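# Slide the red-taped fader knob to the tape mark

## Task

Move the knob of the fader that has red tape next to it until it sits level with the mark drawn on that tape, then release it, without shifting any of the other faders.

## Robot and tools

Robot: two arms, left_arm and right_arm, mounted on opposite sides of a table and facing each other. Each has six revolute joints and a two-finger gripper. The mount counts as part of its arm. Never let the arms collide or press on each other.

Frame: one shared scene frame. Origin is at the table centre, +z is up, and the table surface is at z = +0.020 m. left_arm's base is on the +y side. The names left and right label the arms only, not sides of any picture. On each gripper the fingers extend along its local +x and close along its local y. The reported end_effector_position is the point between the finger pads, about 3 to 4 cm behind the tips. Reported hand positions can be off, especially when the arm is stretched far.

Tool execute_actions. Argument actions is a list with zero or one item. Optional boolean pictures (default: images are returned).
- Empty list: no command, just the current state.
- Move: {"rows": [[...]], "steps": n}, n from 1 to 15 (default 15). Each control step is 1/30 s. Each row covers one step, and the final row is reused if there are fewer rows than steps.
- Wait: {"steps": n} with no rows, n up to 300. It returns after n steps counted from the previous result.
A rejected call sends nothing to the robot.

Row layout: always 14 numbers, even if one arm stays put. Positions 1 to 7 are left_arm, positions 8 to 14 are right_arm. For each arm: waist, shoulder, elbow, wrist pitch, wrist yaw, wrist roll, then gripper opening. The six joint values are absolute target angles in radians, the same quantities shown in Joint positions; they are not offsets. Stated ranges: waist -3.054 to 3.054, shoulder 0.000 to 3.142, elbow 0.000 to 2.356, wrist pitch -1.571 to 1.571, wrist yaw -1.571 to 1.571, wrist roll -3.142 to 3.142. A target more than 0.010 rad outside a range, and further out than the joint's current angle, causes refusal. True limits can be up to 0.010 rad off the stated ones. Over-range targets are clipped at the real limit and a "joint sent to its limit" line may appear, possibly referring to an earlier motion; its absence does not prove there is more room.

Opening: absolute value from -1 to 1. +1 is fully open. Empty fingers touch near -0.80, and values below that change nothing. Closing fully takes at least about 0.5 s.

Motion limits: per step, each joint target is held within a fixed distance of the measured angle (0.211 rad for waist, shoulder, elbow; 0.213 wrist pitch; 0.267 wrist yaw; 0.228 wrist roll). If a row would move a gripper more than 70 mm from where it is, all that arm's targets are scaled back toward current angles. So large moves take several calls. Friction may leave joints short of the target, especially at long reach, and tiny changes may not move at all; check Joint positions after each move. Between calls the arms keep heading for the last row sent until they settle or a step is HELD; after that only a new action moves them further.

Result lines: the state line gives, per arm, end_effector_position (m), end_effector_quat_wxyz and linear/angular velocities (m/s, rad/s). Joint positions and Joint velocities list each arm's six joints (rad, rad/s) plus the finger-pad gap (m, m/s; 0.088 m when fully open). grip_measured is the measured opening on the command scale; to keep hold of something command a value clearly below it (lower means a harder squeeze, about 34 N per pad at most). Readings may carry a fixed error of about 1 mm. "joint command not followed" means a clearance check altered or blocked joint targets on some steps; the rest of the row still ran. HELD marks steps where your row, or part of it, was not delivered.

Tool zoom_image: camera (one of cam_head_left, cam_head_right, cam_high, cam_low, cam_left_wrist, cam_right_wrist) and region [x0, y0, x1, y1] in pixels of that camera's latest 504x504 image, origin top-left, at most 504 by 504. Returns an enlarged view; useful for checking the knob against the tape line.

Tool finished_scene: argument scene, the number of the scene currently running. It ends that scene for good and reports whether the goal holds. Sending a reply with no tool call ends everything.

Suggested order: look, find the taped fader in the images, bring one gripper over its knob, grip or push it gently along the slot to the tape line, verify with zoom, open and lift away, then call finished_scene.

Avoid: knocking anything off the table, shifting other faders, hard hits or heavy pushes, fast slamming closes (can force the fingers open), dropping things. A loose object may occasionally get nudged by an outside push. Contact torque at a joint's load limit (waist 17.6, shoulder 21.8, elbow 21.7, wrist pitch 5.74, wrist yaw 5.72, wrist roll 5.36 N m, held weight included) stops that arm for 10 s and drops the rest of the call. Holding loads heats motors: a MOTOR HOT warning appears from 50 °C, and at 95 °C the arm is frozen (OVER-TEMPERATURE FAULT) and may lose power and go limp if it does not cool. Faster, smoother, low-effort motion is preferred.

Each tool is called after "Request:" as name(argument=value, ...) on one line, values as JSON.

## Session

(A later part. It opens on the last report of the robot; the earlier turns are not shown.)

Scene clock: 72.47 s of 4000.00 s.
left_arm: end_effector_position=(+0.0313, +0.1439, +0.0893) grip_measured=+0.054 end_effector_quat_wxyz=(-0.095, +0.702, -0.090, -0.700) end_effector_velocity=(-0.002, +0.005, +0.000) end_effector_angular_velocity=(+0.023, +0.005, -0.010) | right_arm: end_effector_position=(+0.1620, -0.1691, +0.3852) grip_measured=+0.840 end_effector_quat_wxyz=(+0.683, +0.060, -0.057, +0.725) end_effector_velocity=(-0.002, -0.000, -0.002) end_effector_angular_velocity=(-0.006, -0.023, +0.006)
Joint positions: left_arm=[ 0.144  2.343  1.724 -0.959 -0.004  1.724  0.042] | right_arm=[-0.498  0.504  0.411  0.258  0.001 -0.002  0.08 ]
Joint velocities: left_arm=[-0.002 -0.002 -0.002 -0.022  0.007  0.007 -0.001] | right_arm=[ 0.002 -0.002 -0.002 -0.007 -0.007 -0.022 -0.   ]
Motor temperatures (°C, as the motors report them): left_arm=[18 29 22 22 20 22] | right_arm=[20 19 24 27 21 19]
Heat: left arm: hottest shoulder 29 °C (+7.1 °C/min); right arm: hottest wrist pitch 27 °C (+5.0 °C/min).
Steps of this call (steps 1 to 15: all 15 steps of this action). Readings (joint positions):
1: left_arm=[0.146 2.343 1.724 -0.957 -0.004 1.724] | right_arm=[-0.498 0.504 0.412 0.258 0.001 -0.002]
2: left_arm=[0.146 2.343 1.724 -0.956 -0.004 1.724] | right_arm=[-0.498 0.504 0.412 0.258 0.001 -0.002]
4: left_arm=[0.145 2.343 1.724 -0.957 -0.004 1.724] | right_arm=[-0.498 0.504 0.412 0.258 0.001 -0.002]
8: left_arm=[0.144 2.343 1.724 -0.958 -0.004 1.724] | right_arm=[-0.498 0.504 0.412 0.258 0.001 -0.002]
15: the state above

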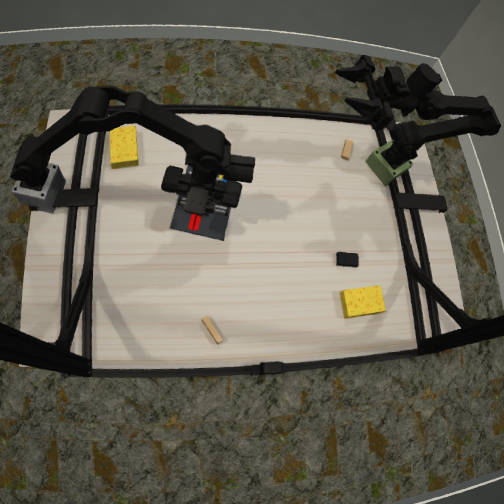

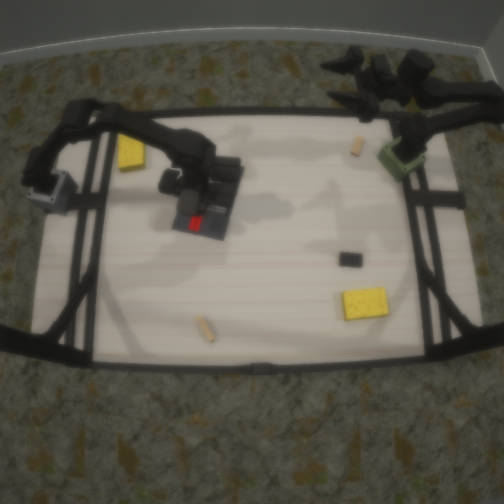

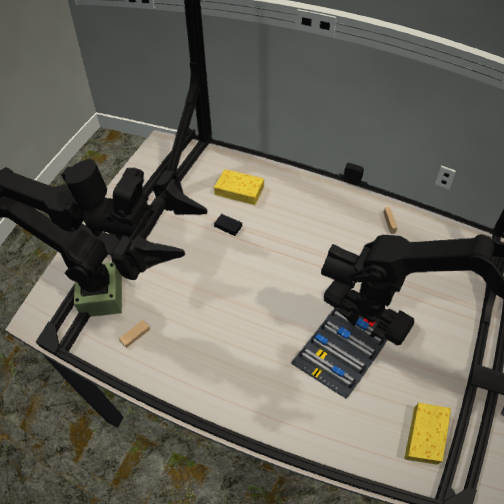

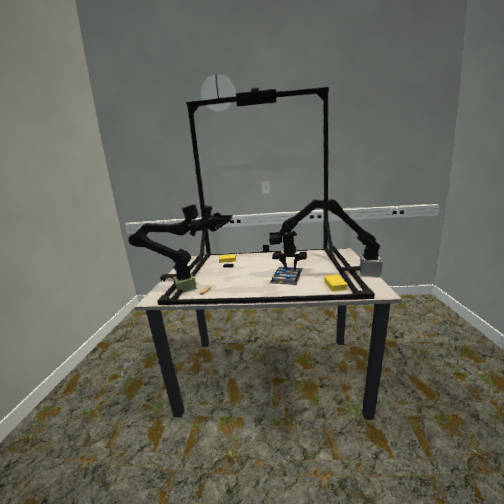

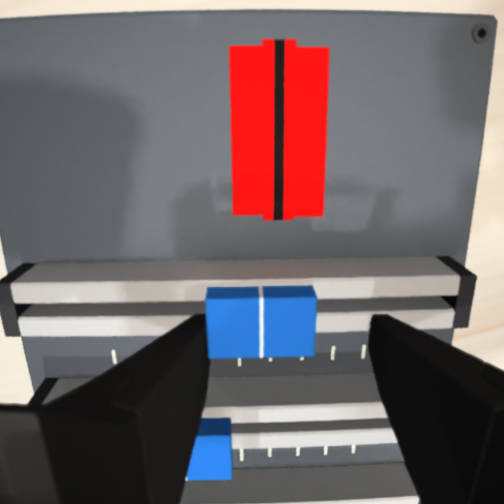

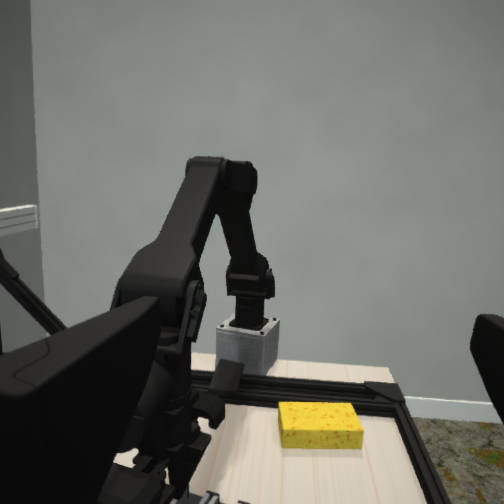

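Request:
execute_actions(actions=[{"rows":[[0.14,2.345,1.72,-0.968,0,1.72,-0.14,-0.5,0.5,0.4,0.258,0,0,0.84]]}], pictures=false)

Request:
execute_actions(actions=[{"rows":[[0.144,2.345,1.72,-0.959,0,1.72,0.6,-0.5,0.5,0.4,0.258,0,0,0.84]]}])

Request:
zoom_image(camera="cam_left_wrist", region=[160,150,400,390])

Scene clock: 79.43 s of 4000.00 s.
left_arm: end_effector_position=(+0.0308, +0.1441, +0.0897) grip_measured=-0.136 end_effector_quat_wxyz=(-0.096, +0.702, -0.090, -0.700) end_effector_velocity=(+0.000, +0.003, -0.002) end_effector_angular_velocity=(+0.011, -0.009, +0.005) | right_arm: end_effector_position=(+0.1620, -0.1691, +0.3850) grip_measured=+0.840 end_effector_quat_wxyz=(+0.683, +0.060, -0.057, +0.725) end_effector_velocity=(-0.000, +0.000, +0.002) end_effector_angular_velocity=(+0.008, -0.008, +0.004)
Joint positions: left_arm=[ 0.142  2.342  1.724 -0.96  -0.004  1.723  0.032] | right_arm=[-0.498  0.504  0.411  0.258  0.001 -0.002  0.08 ]
Joint velocities: left_arm=[-0.002  0.002 -0.002 -0.007 -0.007 -0.007 -0.001] | right_arm=[-0.002  0.002  0.002  0.007 -0.007 -0.007 -0.   ]
Motor temperatures (°C, as the motors report them): left_arm=[18 30 22 22 20 22] | right_arm=[20 19 24 27 21 19]
Heat: left arm: hottest shoulder 30 °C (+7.1 °C/min); right arm: hottest wrist pitch 27 °C (+4.0 °C/min).
Steps of this call (steps 1 to 15: the robot went on to your last target; steps 16 to 90: nothing new was sent; then 3.47 s passed at rest; steps 91 to 105: all 15 steps of this action). Readings (joint positions):
91: left_arm=[0.144 2.342 1.724 -0.959 -0.004 1.723] | right_arm=[-0.498 0.504 0.411 0.258 0.001 -0.002]
92: left_arm=[0.143 2.342 1.724 -0.959 -0.004 1.723] | right_arm=[-0.498 0.504 0.411 0.258 0.001 -0.002]
94: left_arm=[0.143 2.342 1.724 -0.959 -0.004 1.723] | right_arm=[-0.498 0.504 0.411 0.258 0.001 -0.002]
98: left_arm=[0.142 2.342 1.724 -0.960 -0.004 1.723] | right_arm=[-0.498 0.504 0.411 0.258 0.001 -0.002]
105: the state above

Scene clock: 79.93 s of 4000.00 s.
left_arm: end_effector_position=(+0.0330, +0.1469, +0.0902) grip_measured=+0.589 end_effector_quat_wxyz=(-0.098, +0.703, -0.084, -0.700) end_effector_velocity=(-0.004, +0.004, +0.002) end_effector_angular_velocity=(+0.018, +0.005, +0.000) | right_arm: end_effector_position=(+0.1620, -0.1691, +0.3850) grip_measured=+0.840 end_effector_quat_wxyz=(+0.683, +0.060, -0.057, +0.725) end_effector_velocity=(-0.000, -0.001, -0.001) end_effector_angular_velocity=(-0.001, -0.023, +0.001)
Joint positions: left_arm=[ 0.146  2.341  1.724 -0.975 -0.005  1.721  0.068] | right_arm=[-0.498  0.504  0.411  0.258  0.001 -0.002  0.08 ]
Joint velocities: left_arm=[-0.007 -0.002  0.002 -0.022  0.007 -0.007  0.002] | right_arm=[-0.002 -0.007 -0.002 -0.007 -0.007 -0.022 -0.   ]
Motor temperatures (°C, as the motors report them): left_arm=[18 30 22 22 20 22] | right_arm=[20 19 24 27 21 19]
Heat: left arm: hottest shoulder 30 °C (+7.0 °C/min); right arm: hottest wrist pitch 27 °C (+4.0 °C/min).
Steps of this call (steps 1 to 15: all 15 steps of this action). Readings (joint positions):
1: left_arm=[0.143 2.342 1.724 -0.961 -0.004 1.723] | right_arm=[-0.498 0.504 0.411 0.258 0.001 -0.002]
2: left_arm=[0.144 2.342 1.724 -0.971 -0.004 1.724] | right_arm=[-0.498 0.504 0.411 0.258 0.001 -0.002]
4: left_arm=[0.145 2.341 1.724 -0.988 -0.004 1.723] | right_arm=[-0.498 0.504 0.411 0.258 0.001 -0.002]
8: left_arm=[0.146 2.341 1.724 -0.974 -0.005 1.721] | right_arm=[-0.498 0.504 0.411 0.258 0.001 -0.002]
15: the state above

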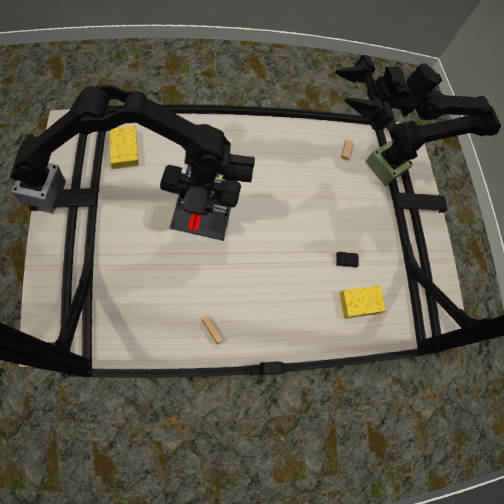

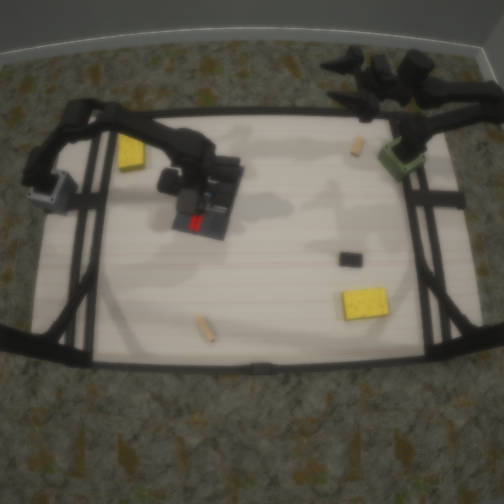

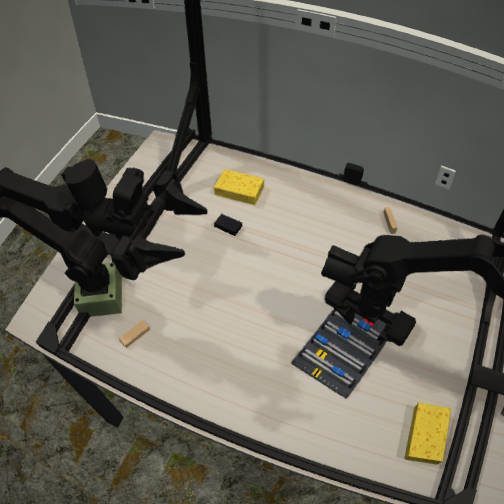

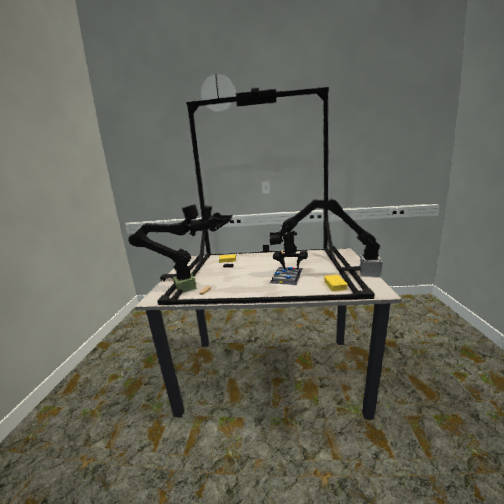

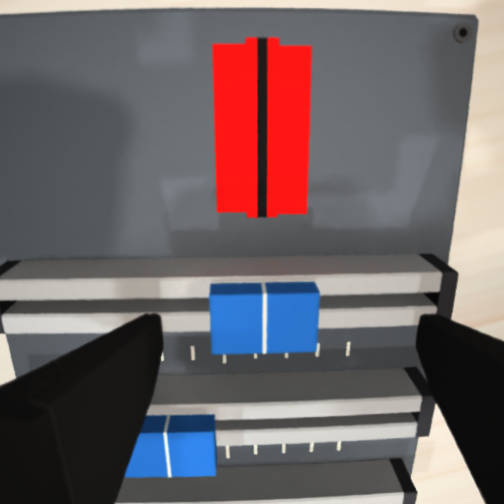

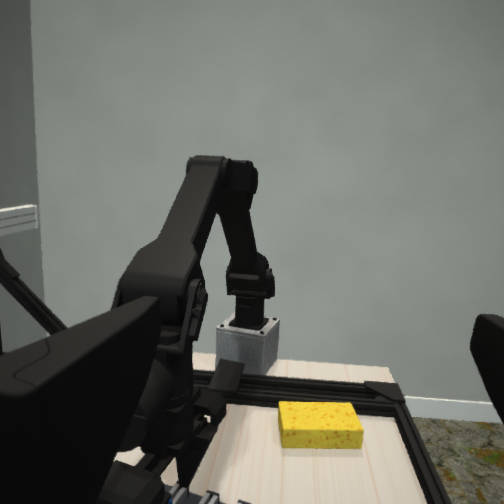

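Region (160, 150, 400, 390) of cam_left_wrist's 504x504 image, scaled by 2.100, with more detail than that image has.

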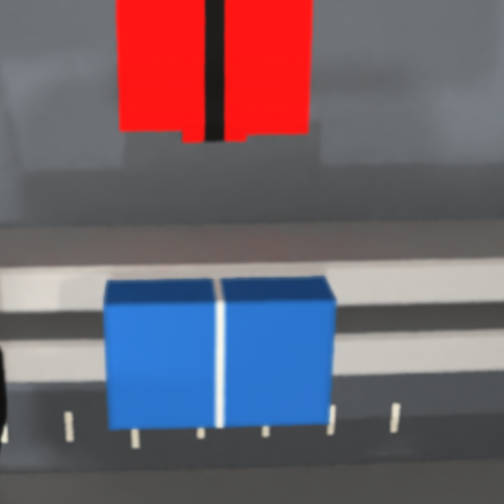

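Request:
execute_actions(actions=[{"rows":[[0.146,2.24,1.724,-1.06,0,1.72,0.6,-0.5,0.5,0.4,0.258,0,0,0.84]]}])

Request:
zoom_image(camera="cam_left_wrist", region=[50,0,450,400])

Scene clock: 86.27 s of 4000.00 s.
left_arm: end_effector_position=(+0.0339, +0.1561, +0.1265) grip_measured=+0.600 end_effector_quat_wxyz=(-0.097, +0.703, -0.085, -0.700) end_effector_velocity=(-0.004, +0.003, +0.000) end_effector_angular_velocity=(+0.008, +0.007, -0.015) | right_arm: end_effector_position=(+0.1620, -0.1691, +0.3849) grip_measured=+0.840 end_effector_quat_wxyz=(+0.683, +0.060, -0.057, +0.725) end_effector_velocity=(-0.000, -0.001, +0.001) end_effector_angular_velocity=(+0.003, -0.008, +0.004)
Joint positions: left_arm=[ 0.146  2.253  1.723 -1.058 -0.005  1.721  0.068] | right_arm=[-0.498  0.503  0.411  0.258  0.001 -0.002  0.08 ]
Joint velocities: left_arm=[-0.007 -0.002 -0.002 -0.007  0.007  0.007 -0.   ] | right_arm=[-0.002 -0.007  0.002 -0.007 -0.007 -0.007 -0.   ]
Motor temperatures (°C, as the motors report them): left_arm=[18 31 22 22 20 22] | right_arm=[20 19 24 27 21 19]
Heat: left arm: hottest shoulder 31 °C (+8.1 °C/min); right arm: hottest wrist pitch 27 °C (+3.0 °C/min).
Steps of this call (steps 1 to 15: the robot went on to your last target; steps 16 to 90: nothing new was sent; then 2.83 s passed at rest; steps 91 to 105: all 15 steps of this action). Readings (joint positions):
91: left_arm=[0.146 2.332 1.724 -0.975 -0.005 1.721] | right_arm=[-0.498 0.503 0.411 0.258 0.001 -0.002]
92: left_arm=[0.146 2.322 1.724 -0.993 -0.005 1.721] | right_arm=[-0.498 0.503 0.411 0.258 0.001 -0.002]
94: left_arm=[0.146 2.301 1.723 -1.035 -0.005 1.721] | right_arm=[-0.498 0.503 0.411 0.258 0.001 -0.002]
98: left_arm=[0.146 2.258 1.723 -1.051 -0.005 1.721] | right_arm=[-0.498 0.503 0.411 0.258 0.001 -0.002]
105: the state above

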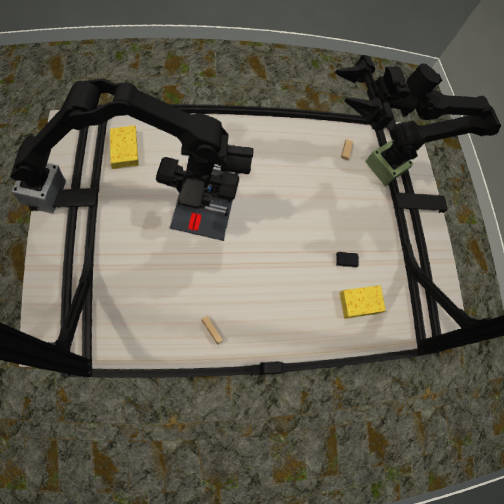

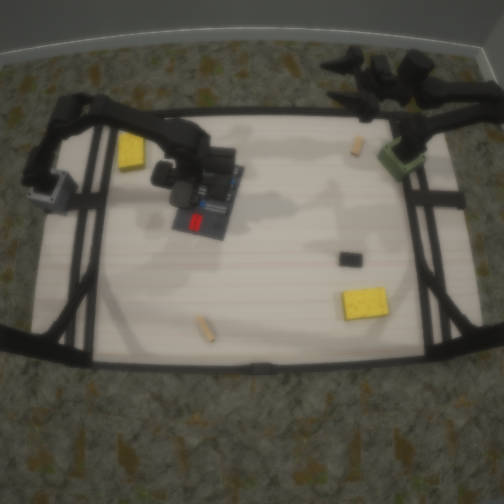

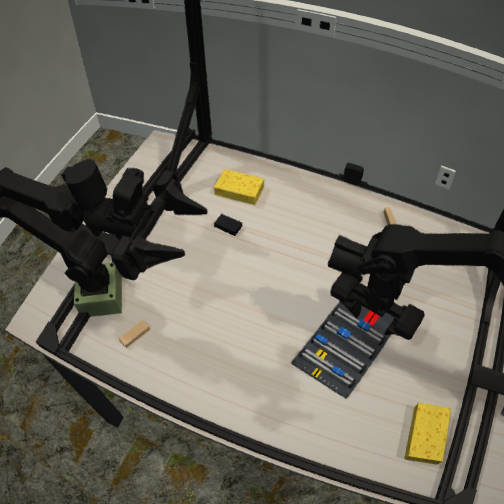

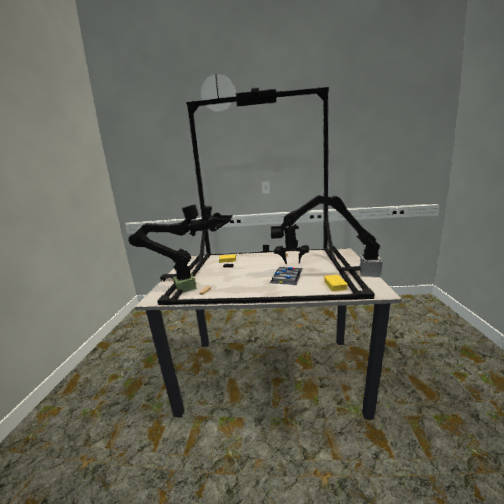

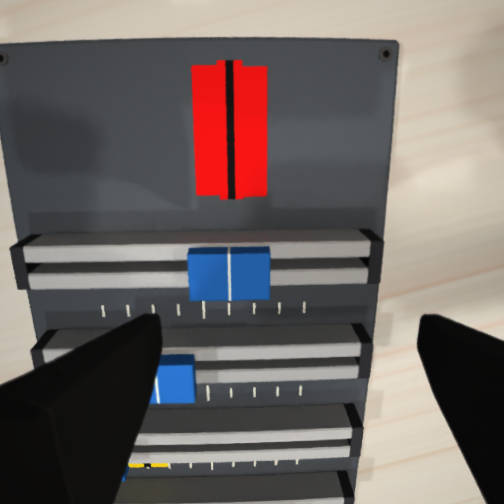

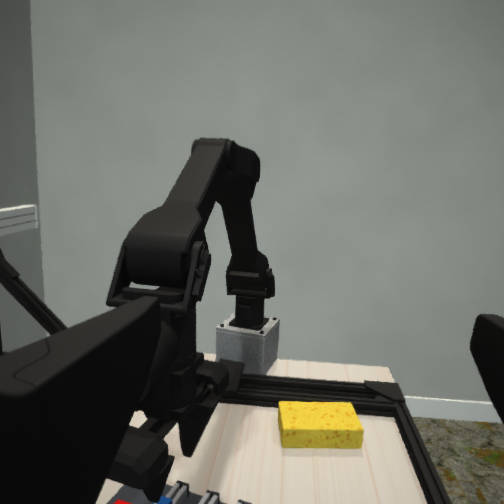

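Region (50, 0, 450, 400) of cam_left_wrist's 504x504 image, scaled by 1.260, with more detail than that image has.

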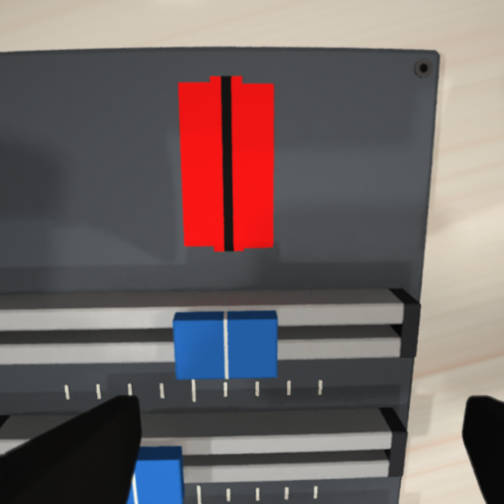

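Request:
finished_scene(scene=1)

The scene is finished: the task was done.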